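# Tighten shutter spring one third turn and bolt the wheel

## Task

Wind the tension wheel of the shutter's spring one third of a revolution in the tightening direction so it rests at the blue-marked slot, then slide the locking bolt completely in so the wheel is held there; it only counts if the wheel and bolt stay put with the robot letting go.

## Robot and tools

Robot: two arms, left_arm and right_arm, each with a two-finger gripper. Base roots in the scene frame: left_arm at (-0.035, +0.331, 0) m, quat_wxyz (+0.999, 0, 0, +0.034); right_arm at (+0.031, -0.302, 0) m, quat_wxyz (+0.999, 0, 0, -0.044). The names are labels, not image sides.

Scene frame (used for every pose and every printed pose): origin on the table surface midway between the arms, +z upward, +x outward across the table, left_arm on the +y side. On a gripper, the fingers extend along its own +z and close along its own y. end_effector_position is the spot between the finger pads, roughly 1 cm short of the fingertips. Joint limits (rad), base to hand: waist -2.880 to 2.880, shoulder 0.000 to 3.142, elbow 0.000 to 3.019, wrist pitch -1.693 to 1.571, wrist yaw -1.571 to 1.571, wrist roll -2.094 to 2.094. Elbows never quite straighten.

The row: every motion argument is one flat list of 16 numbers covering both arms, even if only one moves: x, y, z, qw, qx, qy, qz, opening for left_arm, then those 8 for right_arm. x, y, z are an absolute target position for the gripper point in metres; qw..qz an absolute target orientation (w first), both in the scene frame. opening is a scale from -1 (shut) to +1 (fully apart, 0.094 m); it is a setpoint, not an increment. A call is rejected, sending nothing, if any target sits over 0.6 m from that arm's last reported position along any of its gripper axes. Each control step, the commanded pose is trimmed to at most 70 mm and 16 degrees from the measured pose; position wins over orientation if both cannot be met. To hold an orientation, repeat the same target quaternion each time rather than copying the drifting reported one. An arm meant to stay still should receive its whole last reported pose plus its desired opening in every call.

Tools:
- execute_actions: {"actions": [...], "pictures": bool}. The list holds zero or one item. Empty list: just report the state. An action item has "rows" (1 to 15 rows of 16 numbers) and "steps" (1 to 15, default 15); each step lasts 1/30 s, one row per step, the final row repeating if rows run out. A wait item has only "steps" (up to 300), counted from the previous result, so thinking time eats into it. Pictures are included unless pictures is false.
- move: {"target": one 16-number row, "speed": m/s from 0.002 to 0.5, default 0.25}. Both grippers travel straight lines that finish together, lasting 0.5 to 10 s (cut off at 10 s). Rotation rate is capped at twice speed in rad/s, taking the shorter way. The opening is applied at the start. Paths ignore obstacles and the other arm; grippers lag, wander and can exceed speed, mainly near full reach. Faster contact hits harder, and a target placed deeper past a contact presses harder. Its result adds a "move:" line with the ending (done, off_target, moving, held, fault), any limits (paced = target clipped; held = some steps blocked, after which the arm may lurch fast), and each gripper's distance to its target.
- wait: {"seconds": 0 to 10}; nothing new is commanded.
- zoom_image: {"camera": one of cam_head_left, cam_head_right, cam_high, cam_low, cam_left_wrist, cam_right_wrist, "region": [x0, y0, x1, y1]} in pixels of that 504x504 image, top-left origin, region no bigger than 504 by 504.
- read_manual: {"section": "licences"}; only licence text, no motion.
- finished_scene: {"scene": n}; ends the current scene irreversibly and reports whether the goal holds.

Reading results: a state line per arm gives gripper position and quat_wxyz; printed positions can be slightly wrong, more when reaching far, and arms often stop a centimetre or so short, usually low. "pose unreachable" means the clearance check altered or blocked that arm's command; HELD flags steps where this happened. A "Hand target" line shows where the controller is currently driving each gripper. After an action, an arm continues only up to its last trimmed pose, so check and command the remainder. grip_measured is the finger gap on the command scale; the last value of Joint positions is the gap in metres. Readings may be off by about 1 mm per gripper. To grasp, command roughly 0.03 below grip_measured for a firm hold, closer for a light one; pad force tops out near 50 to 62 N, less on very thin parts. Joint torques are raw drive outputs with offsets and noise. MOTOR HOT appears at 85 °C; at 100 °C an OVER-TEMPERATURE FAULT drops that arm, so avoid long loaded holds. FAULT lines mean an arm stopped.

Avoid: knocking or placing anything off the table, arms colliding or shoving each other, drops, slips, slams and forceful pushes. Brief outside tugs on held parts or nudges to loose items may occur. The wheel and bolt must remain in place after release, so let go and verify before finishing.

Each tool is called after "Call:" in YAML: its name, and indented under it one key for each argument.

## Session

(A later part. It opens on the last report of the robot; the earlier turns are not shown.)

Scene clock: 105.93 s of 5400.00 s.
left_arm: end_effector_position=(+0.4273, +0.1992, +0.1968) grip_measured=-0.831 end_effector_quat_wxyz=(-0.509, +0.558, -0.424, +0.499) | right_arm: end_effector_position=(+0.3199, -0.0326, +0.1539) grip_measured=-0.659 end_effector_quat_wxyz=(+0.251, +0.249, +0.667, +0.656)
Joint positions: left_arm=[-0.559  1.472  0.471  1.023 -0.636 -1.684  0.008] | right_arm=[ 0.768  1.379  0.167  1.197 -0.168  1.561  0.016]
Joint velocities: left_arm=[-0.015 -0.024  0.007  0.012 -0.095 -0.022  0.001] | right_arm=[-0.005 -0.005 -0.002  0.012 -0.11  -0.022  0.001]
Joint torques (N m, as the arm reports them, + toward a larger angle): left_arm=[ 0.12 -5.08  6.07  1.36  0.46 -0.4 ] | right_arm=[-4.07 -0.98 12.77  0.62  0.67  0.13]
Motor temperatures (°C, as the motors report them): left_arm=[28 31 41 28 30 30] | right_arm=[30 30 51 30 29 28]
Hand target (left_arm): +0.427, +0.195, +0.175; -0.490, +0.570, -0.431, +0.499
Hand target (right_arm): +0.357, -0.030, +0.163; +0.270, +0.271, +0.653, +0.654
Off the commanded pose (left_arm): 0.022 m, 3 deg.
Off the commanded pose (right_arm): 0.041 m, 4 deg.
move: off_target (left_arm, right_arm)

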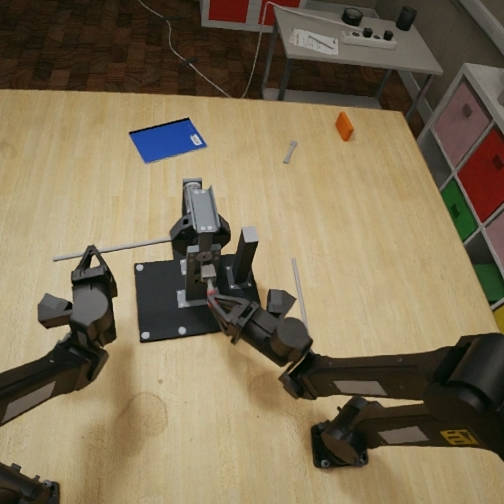

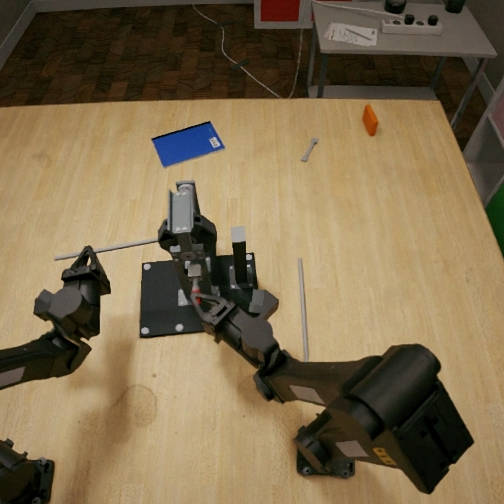

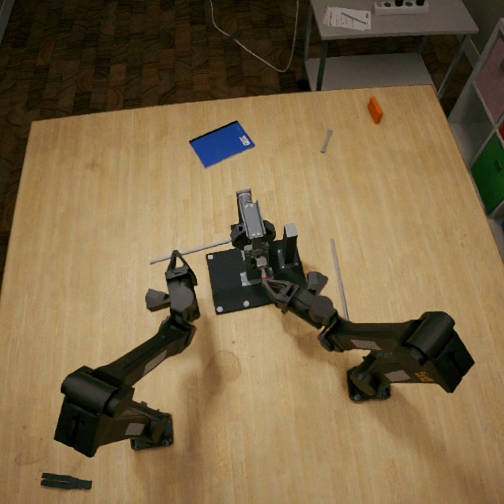

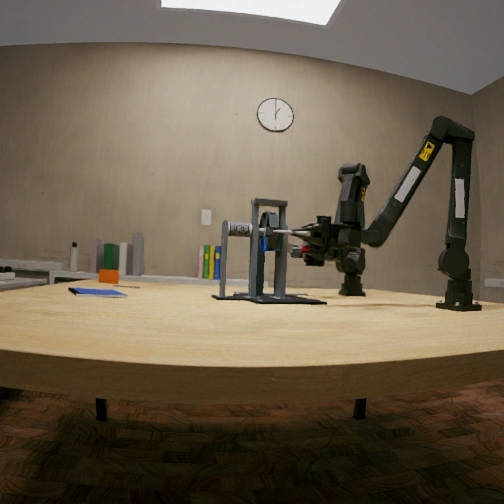

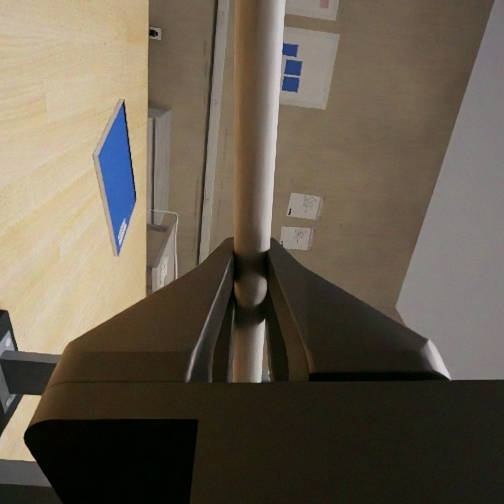

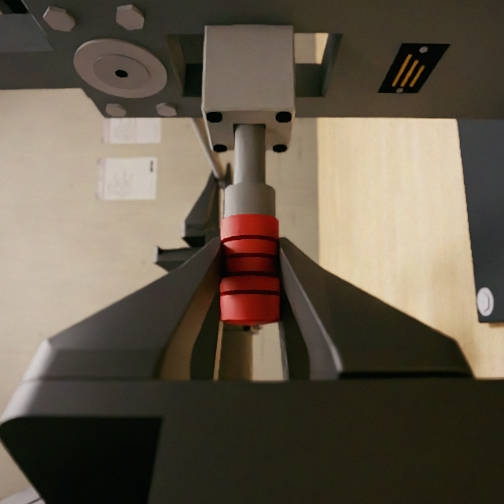

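Call:
move:
  target: [0.428,0.195,0.16,0.49,-0.57,0.43,-0.5,-1,0.36,-0.027,0.162,0.27,0.27,0.653,0.653,-0.72]
  speed: 0.02

Scene clock: 114.33 s of 5400.00 s.
left_arm: end_effector_position=(+0.4284, +0.1985, +0.1871) grip_measured=-0.831 end_effector_quat_wxyz=(-0.505, +0.560, -0.413, +0.510) | right_arm: end_effector_position=(+0.3199, -0.0326, +0.1540) grip_measured=-0.659 end_effector_quat_wxyz=(+0.250, +0.249, +0.667, +0.656)
Joint positions: left_arm=[-0.559  1.524  0.466  1.095 -0.635 -1.703  0.008] | right_arm=[ 0.768  1.379  0.167  1.198 -0.17   1.561  0.016]
Joint velocities: left_arm=[ 0.005  0.015 -0.007 -0.017  0.066 -0.037 -0.   ] | right_arm=[-0.005  0.005  0.002 -0.012 -0.037 -0.022 -0.001]
Joint torques (N m, as the arm reports them, + toward a larger angle): left_arm=[ 0.16 -5.04  5.27  1.06  0.48 -0.23] | right_arm=[-4.1  -1.01 12.7   0.5   0.68  0.11]
Motor temperatures (°C, as the motors report them): left_arm=[28 31 40 28 30 30] | right_arm=[30 30 51 30 29 28]
Hand target (left_arm): +0.427, +0.196, +0.160; -0.490, +0.570, -0.430, +0.500
Hand target (right_arm): +0.357, -0.030, +0.162; +0.270, +0.271, +0.653, +0.654
Off the commanded pose (left_arm): 0.027 m, 3 deg.
Off the commanded pose (right_arm): 0.041 m, 4 deg.
After step 90, 3.10 s passed at rest.
move: off_target (left_arm, right_arm)

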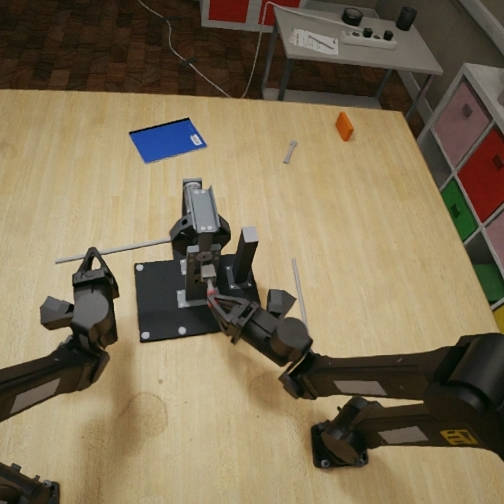

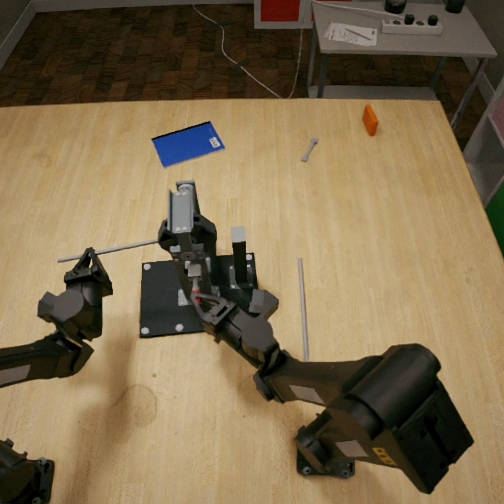

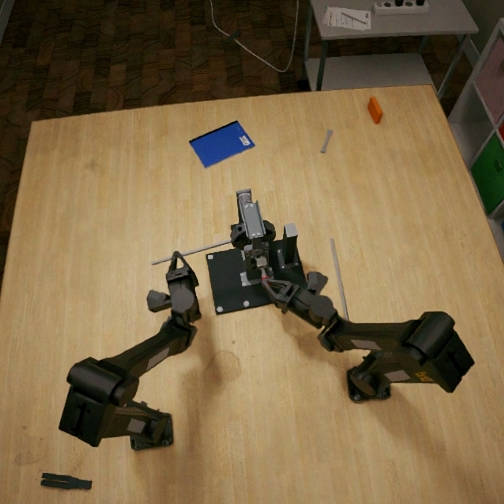

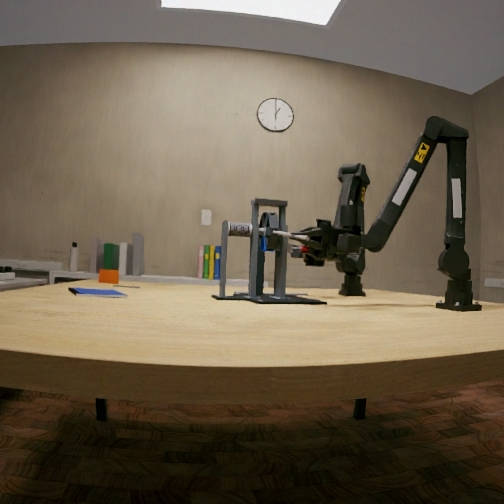

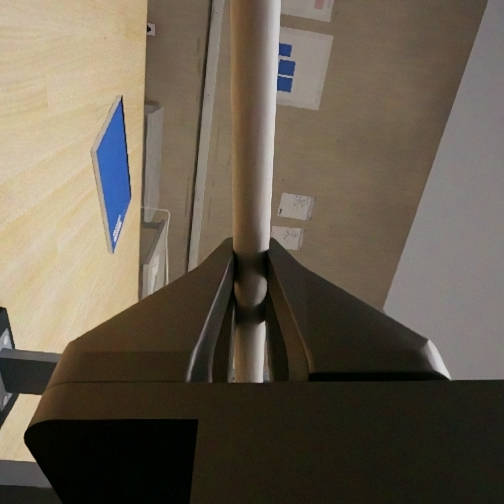

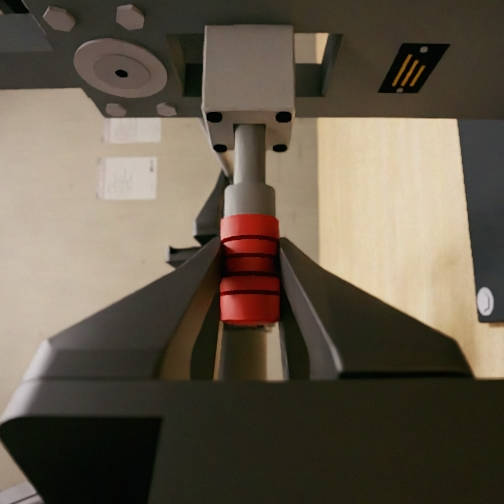

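Call:
zoom_image:
  camera: "cam_low"
  region: [220,190,330,280]

Call:
move:
  target: [0.428,0.197,0.225,0.5,-0.56,0.44,-0.5,-1,0.36,-0.027,0.162,0.27,0.27,0.653,0.653,-0.72]
  speed: 0.012

Region (220, 190, 330, 280) of cam_low's 504x504 image, scaled by 4.582, with more detail than that image has; it fills the top 412 rows of this view, and the rest is white.

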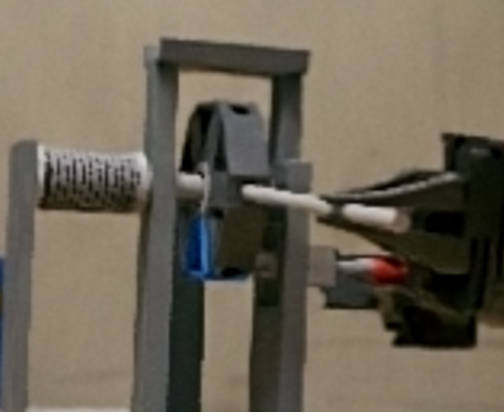

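Scene clock: 120.13 s of 5400.00 s.
left_arm: end_effector_position=(+0.4238, +0.1996, +0.2170) grip_measured=-0.831 end_effector_quat_wxyz=(+0.514, -0.546, +0.456, -0.479) | right_arm: end_effector_position=(+0.3199, -0.0326, +0.1540) grip_measured=-0.659 end_effector_quat_wxyz=(+0.250, +0.248, +0.667, +0.656)
Joint positions: left_arm=[-0.554  1.362  0.48   0.867 -0.611 -1.633  0.008] | right_arm=[ 0.767  1.38   0.167  1.199 -0.172  1.561  0.016]
Joint velocities: left_arm=[-0.005  0.005 -0.007  0.002 -0.007 -0.007  0.001] | right_arm=[-0.015  0.005 -0.022 -0.007 -0.037 -0.037 -0.001]
Joint torques (N m, as the arm reports them, + toward a larger angle): left_arm=[ 0.52 -9.03  9.28  0.35  0.31 -0.48] | right_arm=[-4.04 -1.17 12.72  0.43  0.74  0.12]
Motor temperatures (°C, as the motors report them): left_arm=[28 31 40 28 30 30] | right_arm=[30 30 51 30 29 28]
Hand target (left_arm): +0.428, +0.197, +0.226; +0.499, -0.557, +0.438, -0.499
Hand target (right_arm): +0.357, -0.030, +0.162; +0.270, +0.271, +0.653, +0.653
Off the commanded pose (left_arm): 0.009 m, 4 deg.
Off the commanded pose (right_arm): 0.041 m, 4 deg.
move: off_target (left_arm, right_arm)

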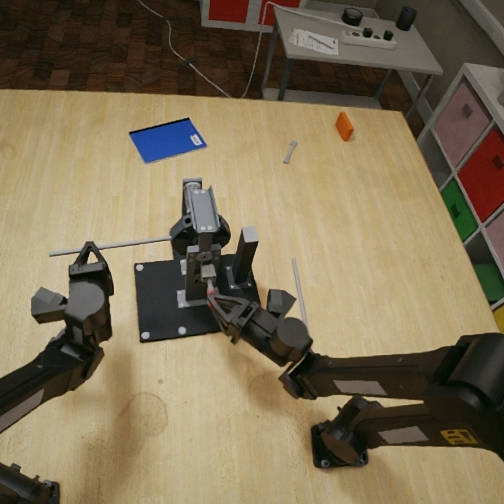

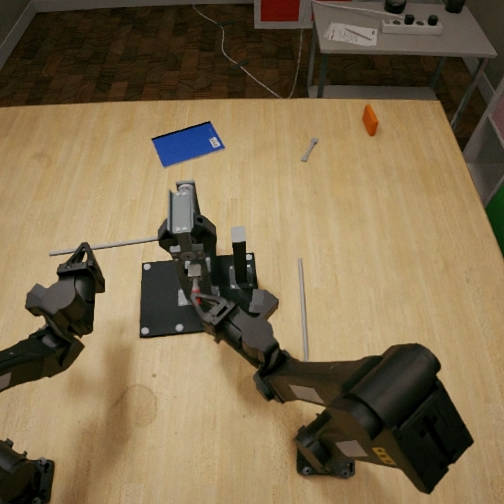

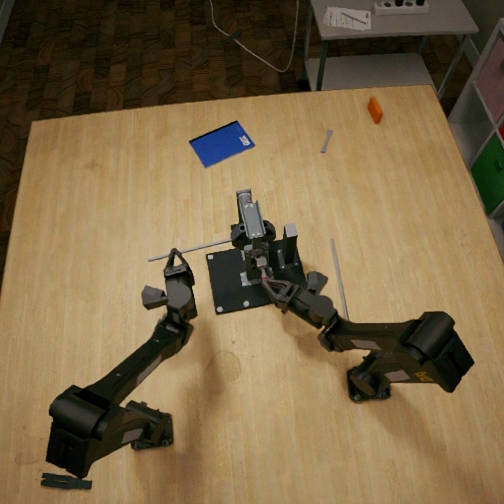

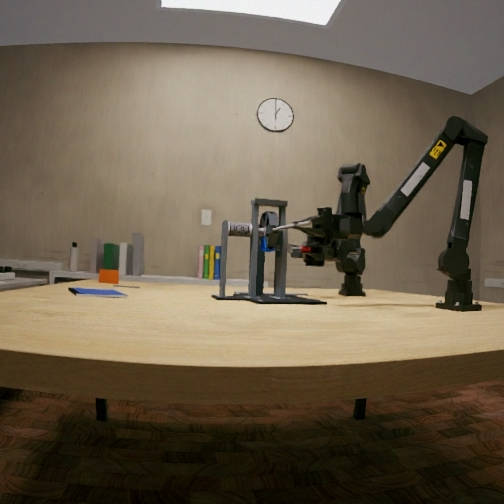

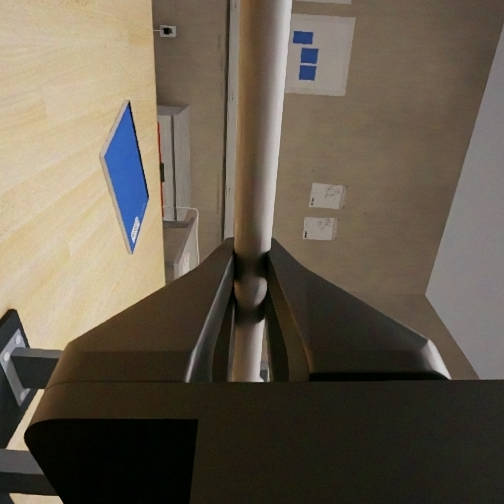

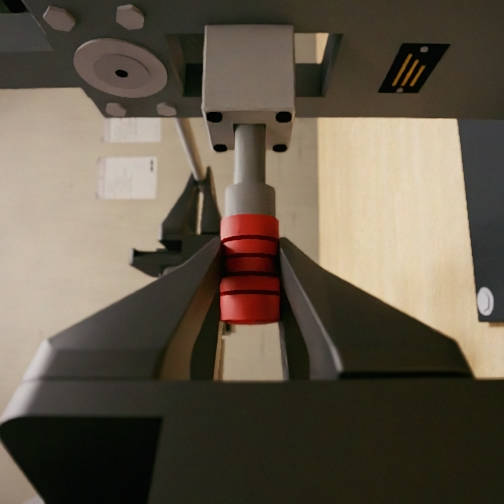

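Call:
move:
  target: [0.428,0.197,0.225,0.5,-0.56,0.44,-0.5,-1,0.318,-0.033,0.156,0.27,0.27,0.653,0.653,-0.72]
  speed: 0.02

Call:
move:
  target: [0.428,0.197,0.225,0.5,-0.56,0.44,-0.5,-1,0.355,-0.022,0.156,0.27,0.27,0.653,0.653,-0.72]
  speed: 0.04

Call:
zoom_image:
  camera: "cam_low"
  region: [220,190,330,280]

Scene clock: 125.50 s of 5400.00 s.
left_arm: end_effector_position=(+0.4239, +0.1996, +0.2175) grip_measured=-0.831 end_effector_quat_wxyz=(+0.517, -0.543, +0.459, -0.477) | right_arm: end_effector_position=(+0.3188, -0.0330, +0.1536) grip_measured=-0.659 end_effector_quat_wxyz=(+0.269, +0.267, +0.660, +0.649)
Joint positions: left_arm=[-0.554  1.362  0.481  0.867 -0.611 -1.621  0.008] | right_arm=[ 0.812  1.376  0.161  1.202 -0.07   1.561  0.016]
Joint velocities: left_arm=[-0.005 -0.015  0.002 -0.007 -0.037  0.037 -0.   ] | right_arm=[ 0.005  0.005 -0.007  0.012 -0.022  0.022  0.001]
Joint torques (N m, as the arm reports them, + toward a larger angle): left_arm=[ 0.5  -8.66  9.14  0.54  0.29 -0.58] | right_arm=[ 0.26 -4.56  4.96  2.12  0.41  0.1 ]
Motor temperatures (°C, as the motors report them): left_arm=[28 31 41 27 30 30] | right_arm=[30 30 50 30 29 28]
Hand target (left_arm): +0.428, +0.197, +0.225; +0.499, -0.557, +0.439, -0.498
Hand target (right_arm): +0.318, -0.033, +0.156; +0.270, +0.270, +0.654, +0.653
Off the commanded pose (left_arm): 0.009 m, 4 deg.
Off the commanded pose (right_arm): 0.003 m, 1 deg.
After step 90, 0.50 s passed at rest.
move: off_target (left_arm)

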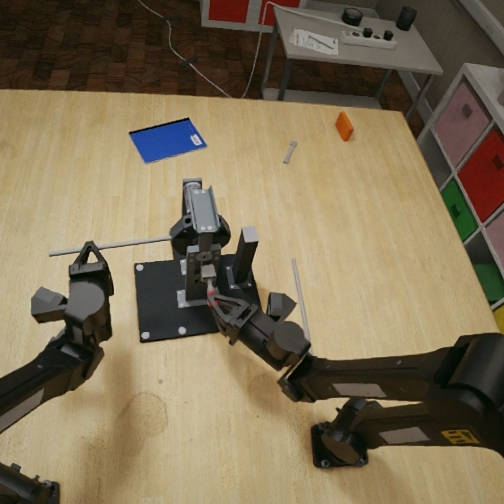

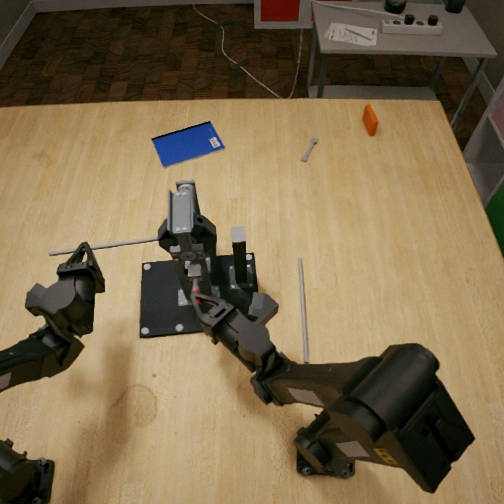

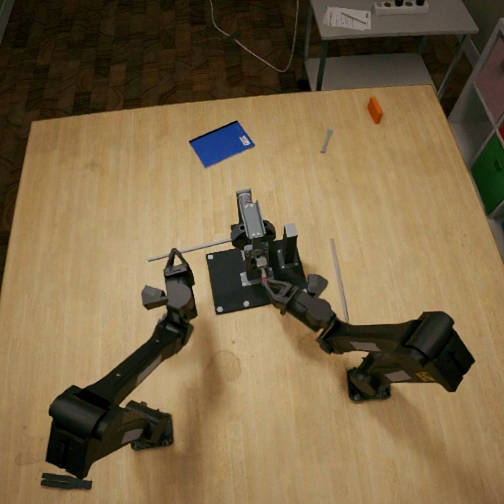

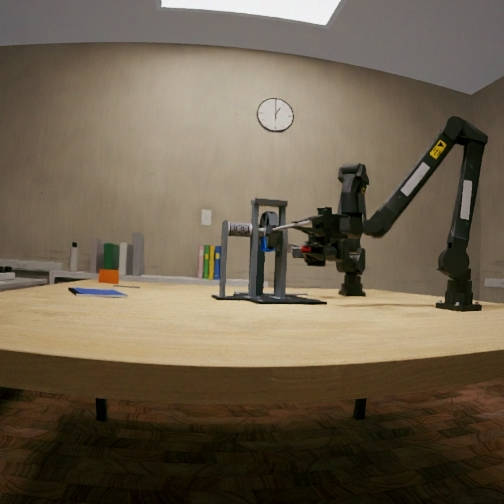

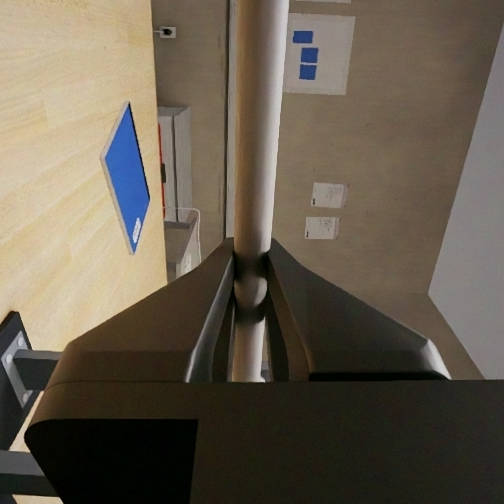

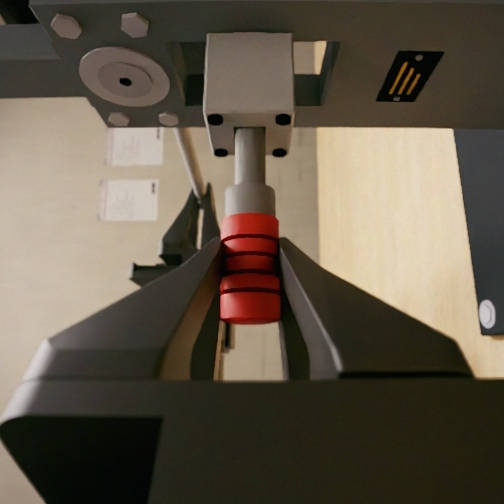

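Scene clock: 126.70 s of 5400.00 s.
left_arm: end_effector_position=(+0.4239, +0.1996, +0.2182) grip_measured=-0.831 end_effector_quat_wxyz=(+0.518, -0.542, +0.459, -0.477) | right_arm: end_effector_position=(+0.3198, -0.0322, +0.1538) grip_measured=-0.659 end_effector_quat_wxyz=(+0.258, +0.255, +0.659, +0.659)
Joint positions: left_arm=[-0.554  1.36   0.481  0.867 -0.611 -1.62   0.008] | right_arm=[ 0.784  1.406  0.164  1.243 -0.133  1.567  0.016]
Joint velocities: left_arm=[-0.005 -0.015 -0.007 -0.012 -0.051 -0.007 -0.   ] | right_arm=[ 0.005  0.005  0.002  0.002  0.007 -0.022 -0.   ]
Joint torques (N m, as the arm reports them, + toward a larger angle): left_arm=[ 0.49 -8.57  9.12  0.55  0.28 -0.59] | right_arm=[-3.15 -0.55 12.35  0.3   0.39  0.08]
Motor temperatures (°C, as the motors report them): left_arm=[28 31 41 27 30 30] | right_arm=[30 30 50 30 29 28]
Hand target (left_arm): +0.428, +0.197, +0.225; +0.499, -0.557, +0.438, -0.498
Hand target (right_arm): +0.353, -0.025, +0.156; +0.270, +0.271, +0.653, +0.654
Off the commanded pose (left_arm): 0.008 m, 4 deg.
Off the commanded pose (right_arm): 0.037 m, 2 deg.
move: off_target (left_arm, right_arm)

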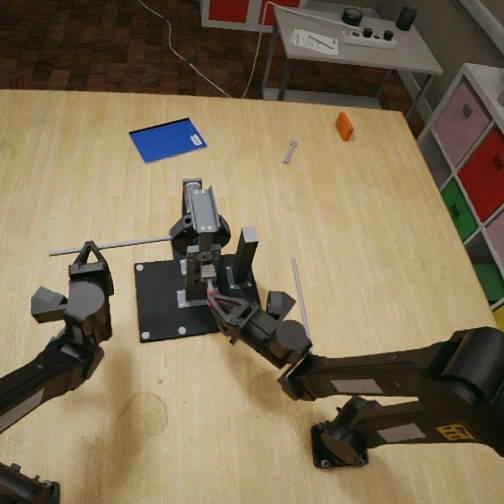

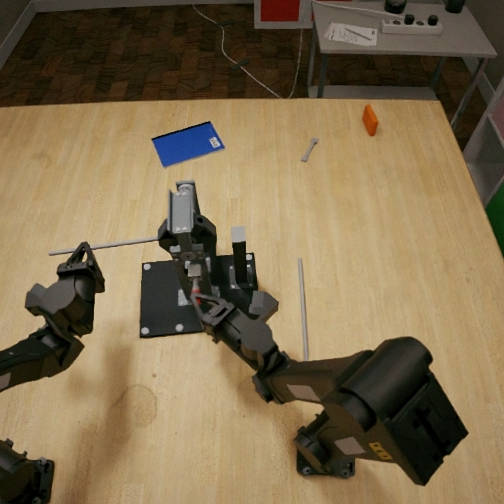

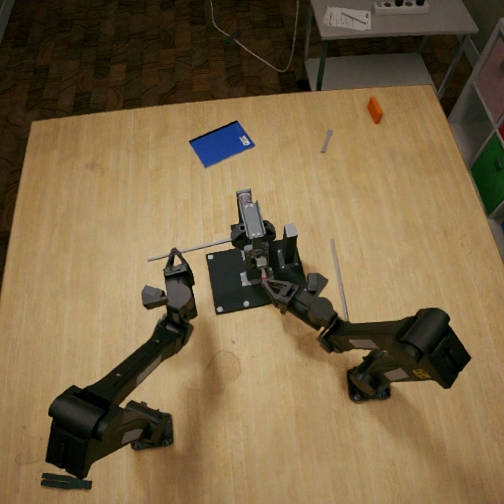

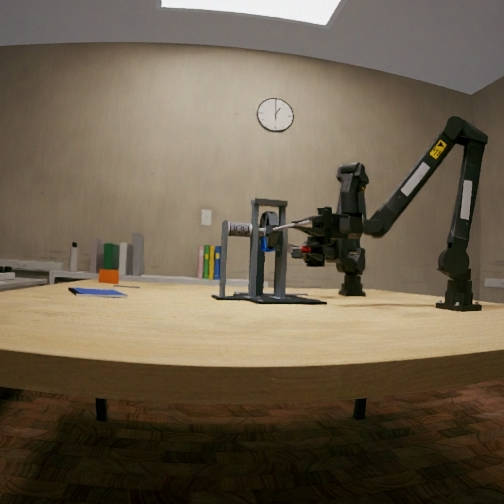

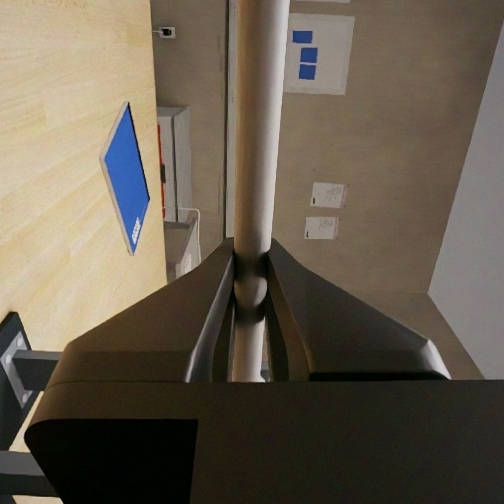

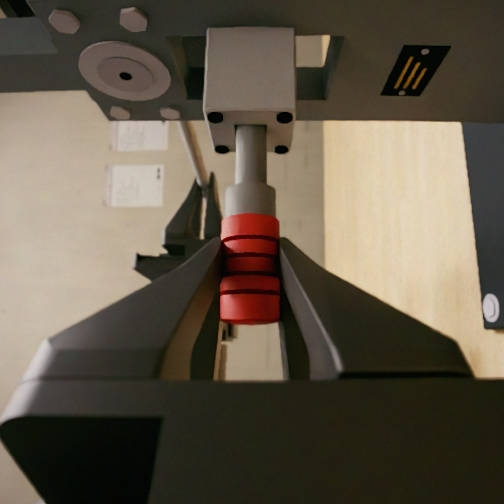

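Region (220, 190, 330, 280) of cam_low's 504x504 image, scaled by 4.582, with more detail than that image has; it fills the top 412 rows of this view, and the rest is white.

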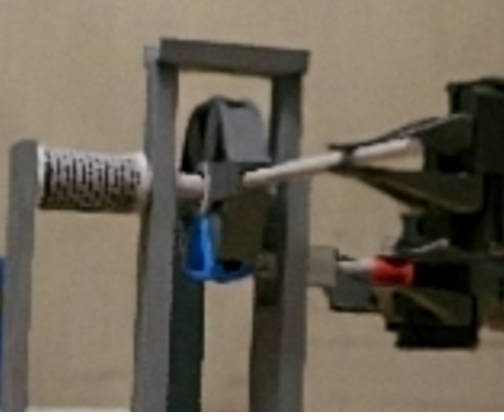

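Call:
move:
  target: [0.428,0.197,0.225,0.5,-0.56,0.44,-0.5,-1,0.365,-0.045,0.158,0.27,0.27,0.653,0.653,-0.72]
  speed: 0.05

Call:
move:
  target: [0.428,0.193,0.15,0.49,-0.57,0.43,-0.5,-1,0.365,-0.045,0.158,0.27,0.27,0.653,0.653,-0.72]
  speed: 0.012

Scene clock: 130.63 s of 5400.00 s.
left_arm: end_effector_position=(+0.4238, +0.1996, +0.2185) grip_measured=-0.831 end_effector_quat_wxyz=(+0.518, -0.542, +0.459, -0.477) | right_arm: end_effector_position=(+0.3199, -0.0332, +0.1541) grip_measured=-0.659 end_effector_quat_wxyz=(+0.234, +0.232, +0.668, +0.667)
Joint positions: left_arm=[-0.554  1.36   0.481  0.867 -0.611 -1.618  0.008] | right_arm=[ 0.729  1.405  0.169  1.236 -0.258  1.567  0.016]
Joint velocities: left_arm=[ 0.015  0.005 -0.002  0.007 -0.037 -0.066  0.001] | right_arm=[-0.005 -0.015 -0.012  0.007  0.037  0.007 -0.   ]
Joint torques (N m, as the arm reports them, + toward a larger angle): left_arm=[ 0.5  -8.49  9.11  0.56  0.27 -0.62] | right_arm=[-6.67 -2.76 10.43  0.16  1.43  0.1 ]
Motor temperatures (°C, as the motors report them): left_arm=[28 31 41 27 30 30] | right_arm=[30 30 50 30 29 28]
Hand target (left_arm): +0.428, +0.197, +0.225; +0.499, -0.557, +0.438, -0.498
Hand target (right_arm): +0.361, -0.047, +0.158; +0.269, +0.271, +0.653, +0.654
Off the commanded pose (left_arm): 0.008 m, 4 deg.
Off the commanded pose (right_arm): 0.047 m, 6 deg.
move: off_target (left_arm, right_arm)

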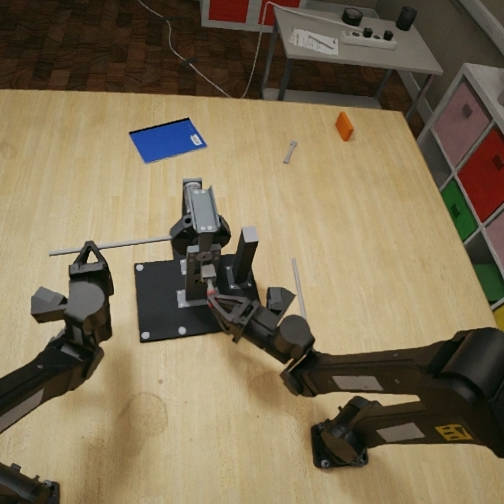

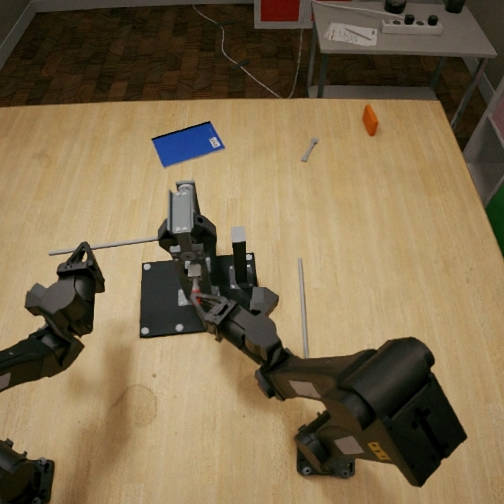

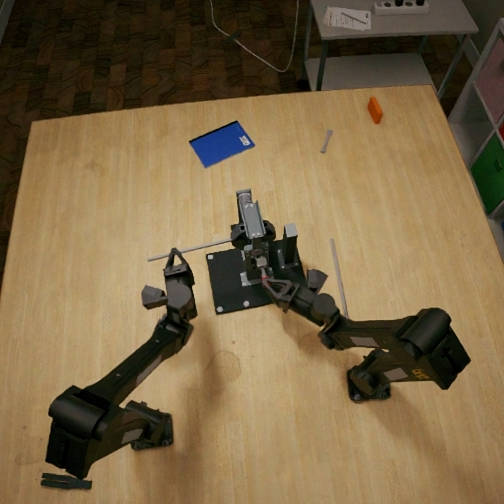

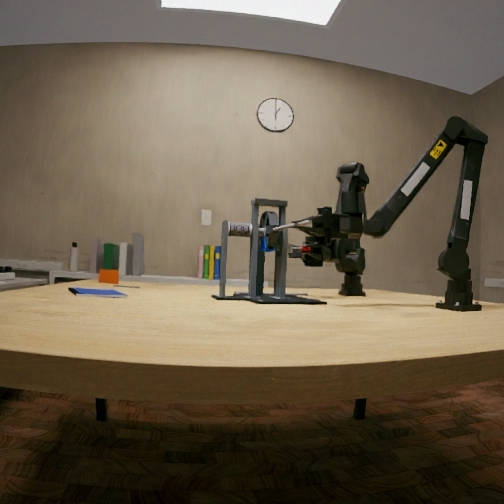

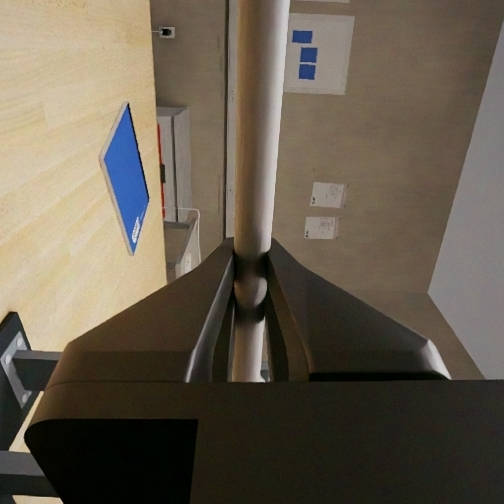

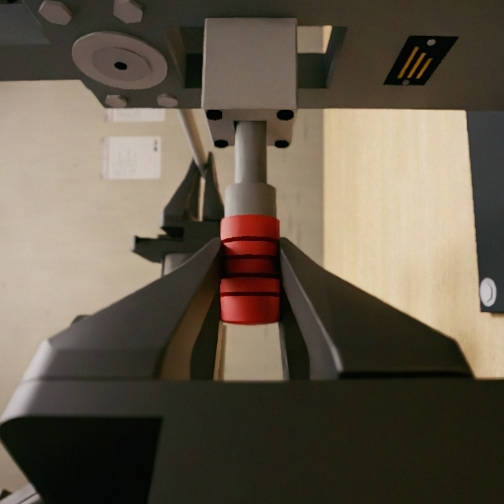

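Scene clock: 136.60 s of 5400.00 s.
left_arm: end_effector_position=(+0.4309, +0.1983, +0.1807) grip_measured=-0.831 end_effector_quat_wxyz=(-0.502, +0.560, -0.406, +0.519) | right_arm: end_effector_position=(+0.3198, -0.0333, +0.1540) grip_measured=-0.659 end_effector_quat_wxyz=(+0.234, +0.232, +0.669, +0.667)
Joint positions: left_arm=[-0.554  1.564  0.467  1.148 -0.628 -1.715  0.008] | right_arm=[ 0.728  1.405  0.169  1.234 -0.26   1.567  0.016]
Joint velocities: left_arm=[-0.015 -0.015 -0.027 -0.002 -0.037  0.022 -0.   ] | right_arm=[-0.005 -0.005 -0.012 -0.017  0.022 -0.037 -0.   ]
Joint torques (N m, as the arm reports them, + toward a larger angle): left_arm=[-0.58 -5.    4.63  0.82  0.03 -0.12] | right_arm=[-6.57 -2.88 10.43  0.08  1.48  0.07]
Motor temperatures (°C, as the motors report them): left_arm=[28 31 41 27 29 30] | right_arm=[30 30 49 30 30 28]
Hand target (left_arm): +0.426, +0.194, +0.149; -0.490, +0.570, -0.430, +0.500
Hand target (right_arm): +0.361, -0.047, +0.158; +0.269, +0.271, +0.653, +0.654
Off the commanded pose (left_arm): 0.031 m, 4 deg.
Off the commanded pose (right_arm): 0.047 m, 6 deg.
move: off_target (left_arm, right_arm)

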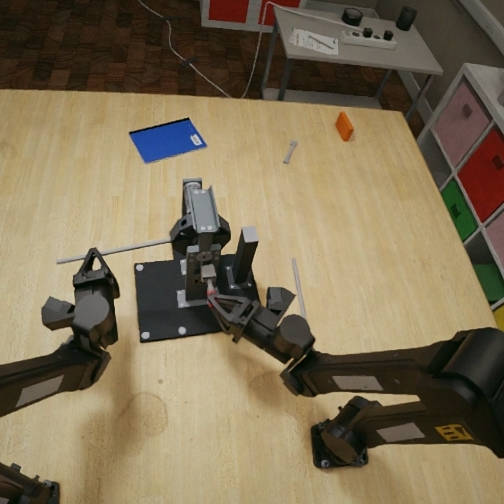

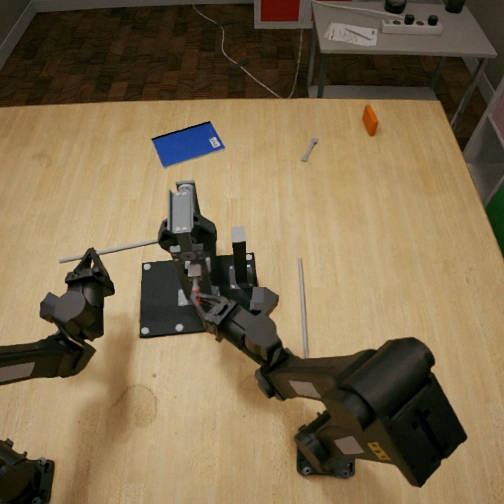

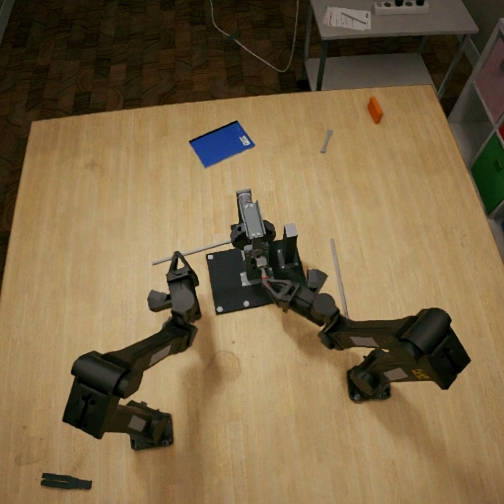

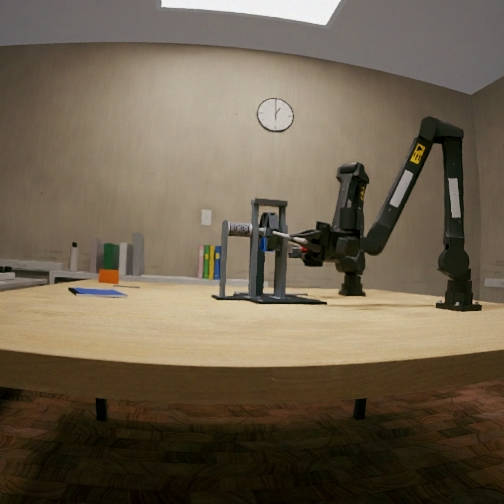

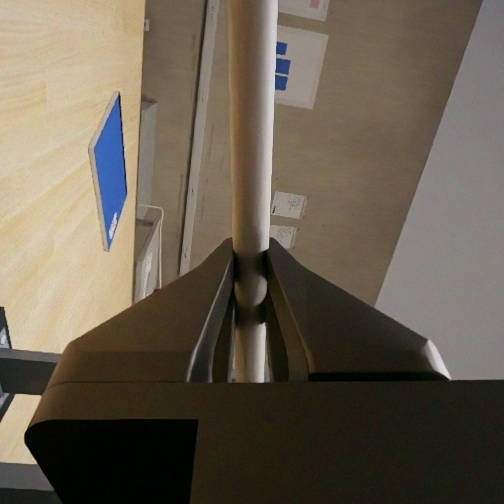

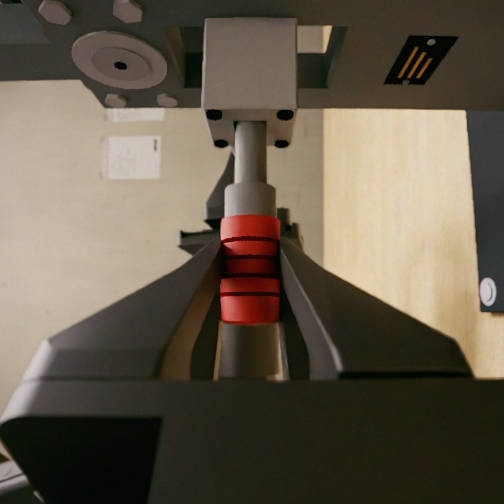

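Call:
move:
  target: [0.428,0.185,0.125,0.46,-0.59,0.40,-0.53,-1,0.365,-0.045,0.158,0.27,0.27,0.653,0.653,-0.72]
  speed: 0.02

Call:
zoom_image:
  camera: "cam_low"
  region: [240,200,310,270]

Scene clock: 144.30 s of 5400.00 s.
left_arm: end_effector_position=(+0.4316, +0.1930, +0.1547) grip_measured=-0.831 end_effector_quat_wxyz=(-0.472, +0.581, -0.375, +0.547) | right_arm: end_effector_position=(+0.3197, -0.0333, +0.1539) grip_measured=-0.659 end_effector_quat_wxyz=(+0.233, +0.232, +0.669, +0.667)
Joint positions: left_arm=[-0.566  1.673  0.467  1.26  -0.637 -1.826  0.008] | right_arm=[ 0.727  1.405  0.169  1.233 -0.262  1.567  0.016]
Joint velocities: left_arm=[-0.005 -0.015  0.002 -0.012 -0.051  0.007  0.   ] | right_arm=[ 0.005 -0.005 -0.012 -0.022 -0.022 -0.051  0.001]
Joint torques (N m, as the arm reports them, + toward a larger angle): left_arm=[-0.9  -5.65  4.08  0.76  0.13 -0.1 ] | right_arm=[-6.61 -2.75 10.45  0.11  1.54  0.08]
Motor temperatures (°C, as the motors report them): left_arm=[28 31 40 27 29 30] | right_arm=[30 30 49 30 31 28]
Hand target (left_arm): +0.426, +0.186, +0.125; -0.460, +0.590, -0.400, +0.530
Hand target (right_arm): +0.361, -0.047, +0.158; +0.269, +0.271, +0.653, +0.654
Off the commanded pose (left_arm): 0.031 m, 4 deg.
Off the commanded pose (right_arm): 0.047 m, 7 deg.
After step 90, 1.60 s passed at rest.
move: off_target (left_arm, right_arm)

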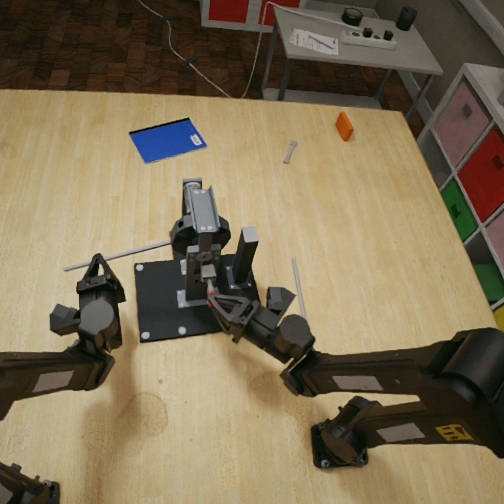

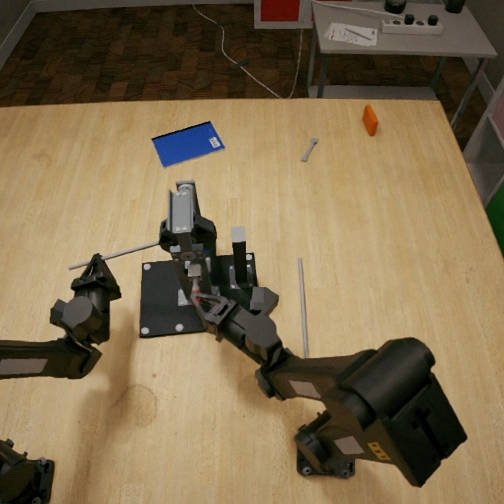

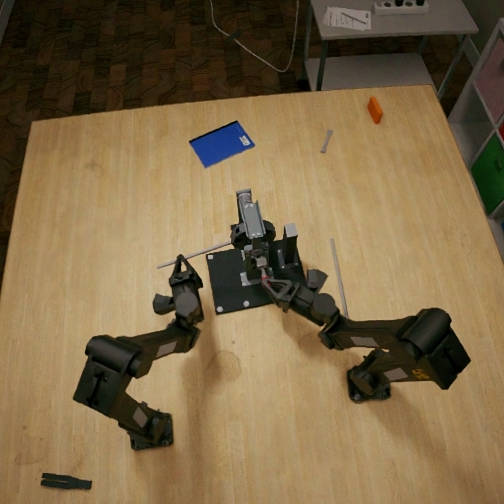

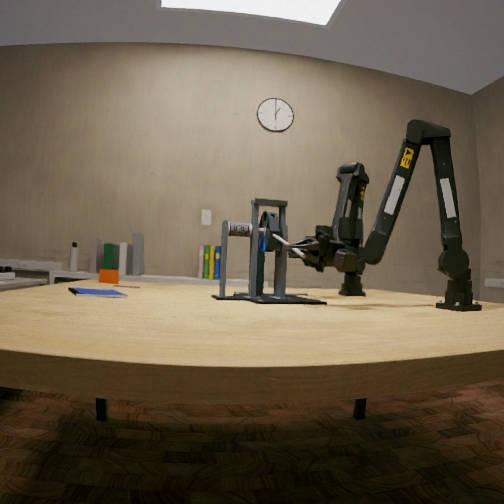

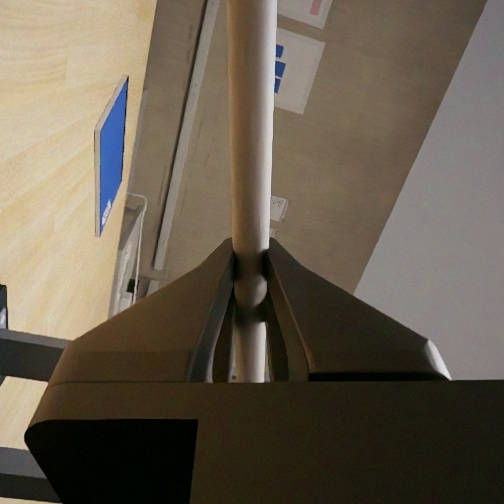

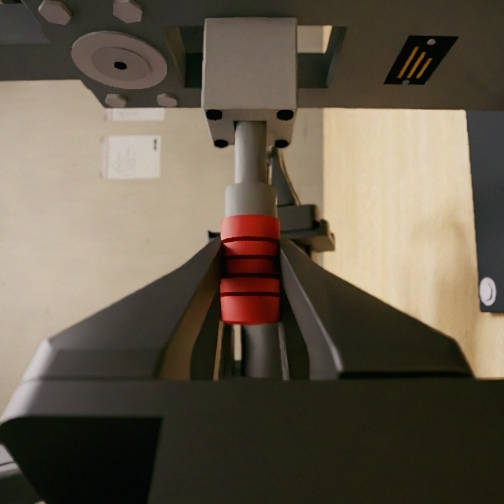

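Region (240, 200, 310, 270) of cam_low's 504x504 image, scaled by 7.200, with more detail than that image has.

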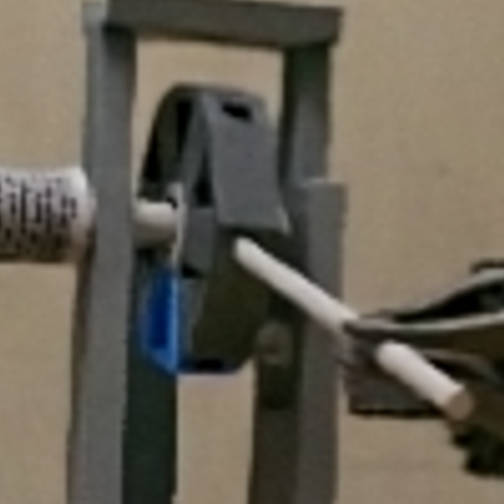

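Clearly overshoot; go higher than before.

Call:
move:
  target: [0.428,0.195,0.245,0.53,-0.53,0.47,-0.47,-1,0.365,-0.045,0.158,0.27,0.27,0.653,0.653,-0.72]
  speed: 0.02

Scene clock: 153.27 s of 5400.00 s.
left_arm: end_effector_position=(+0.4240, +0.1984, +0.2397) grip_measured=-0.831 end_effector_quat_wxyz=(+0.542, -0.519, +0.481, -0.453) | right_arm: end_effector_position=(+0.3198, -0.0332, +0.1540) grip_measured=-0.659 end_effector_quat_wxyz=(+0.233, +0.231, +0.669, +0.667)
Joint positions: left_arm=[-0.558  1.303  0.504  0.798 -0.618 -1.52   0.008] | right_arm=[ 0.727  1.404  0.169  1.233 -0.263  1.567  0.016]
Joint velocities: left_arm=[-0.005 -0.015 -0.012 -0.007 -0.066 -0.007 -0.001] | right_arm=[-0.015 -0.015 -0.017 -0.002  0.007  0.051  0.   ]
Joint torques (N m, as the arm reports them, + toward a larger angle): left_arm=[ 0.44 -8.29 10.    0.21  0.36 -0.38] | right_arm=[-6.57 -2.82 10.44  0.14  1.57  0.07]
Motor temperatures (°C, as the motors report them): left_arm=[28 31 40 27 29 30] | right_arm=[30 30 48 30 31 28]
Hand target (left_arm): +0.428, +0.195, +0.248; +0.530, -0.528, +0.469, -0.470
Hand target (right_arm): +0.361, -0.047, +0.159; +0.269, +0.271, +0.653, +0.654
Off the commanded pose (left_arm): 0.007 m, 3 deg.
Off the commanded pose (right_arm): 0.047 m, 7 deg.
move: off_target (left_arm, right_arm)

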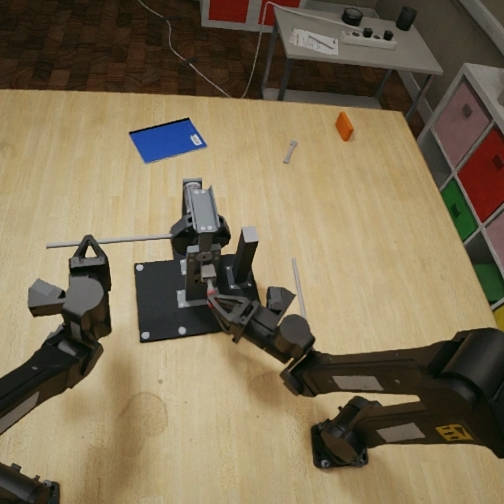

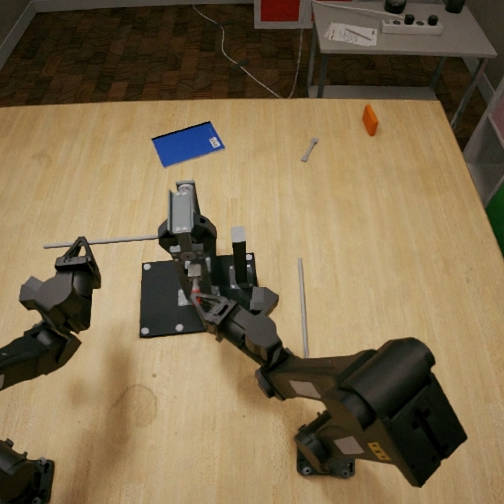

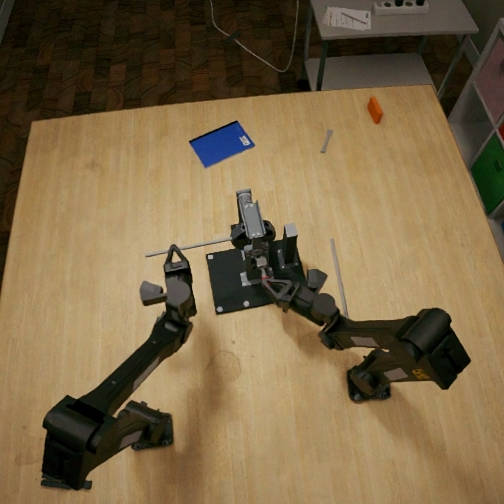

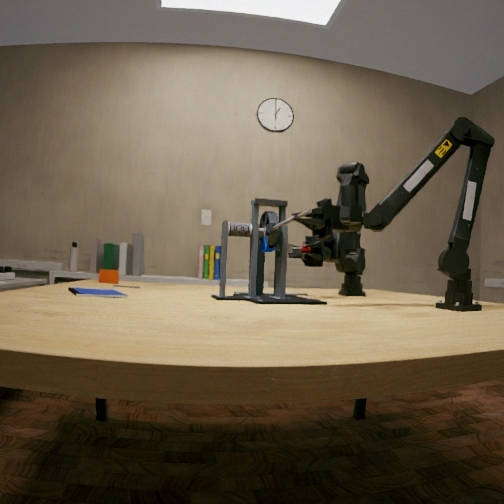

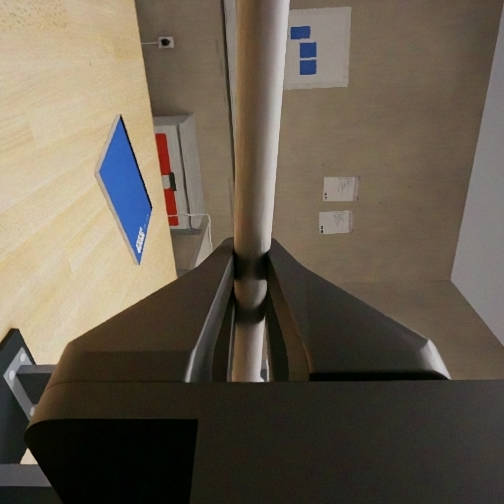

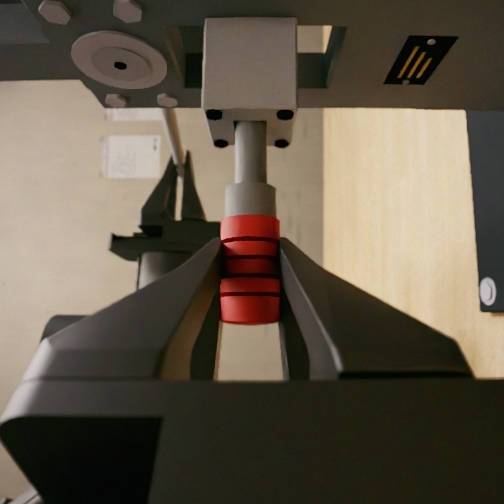

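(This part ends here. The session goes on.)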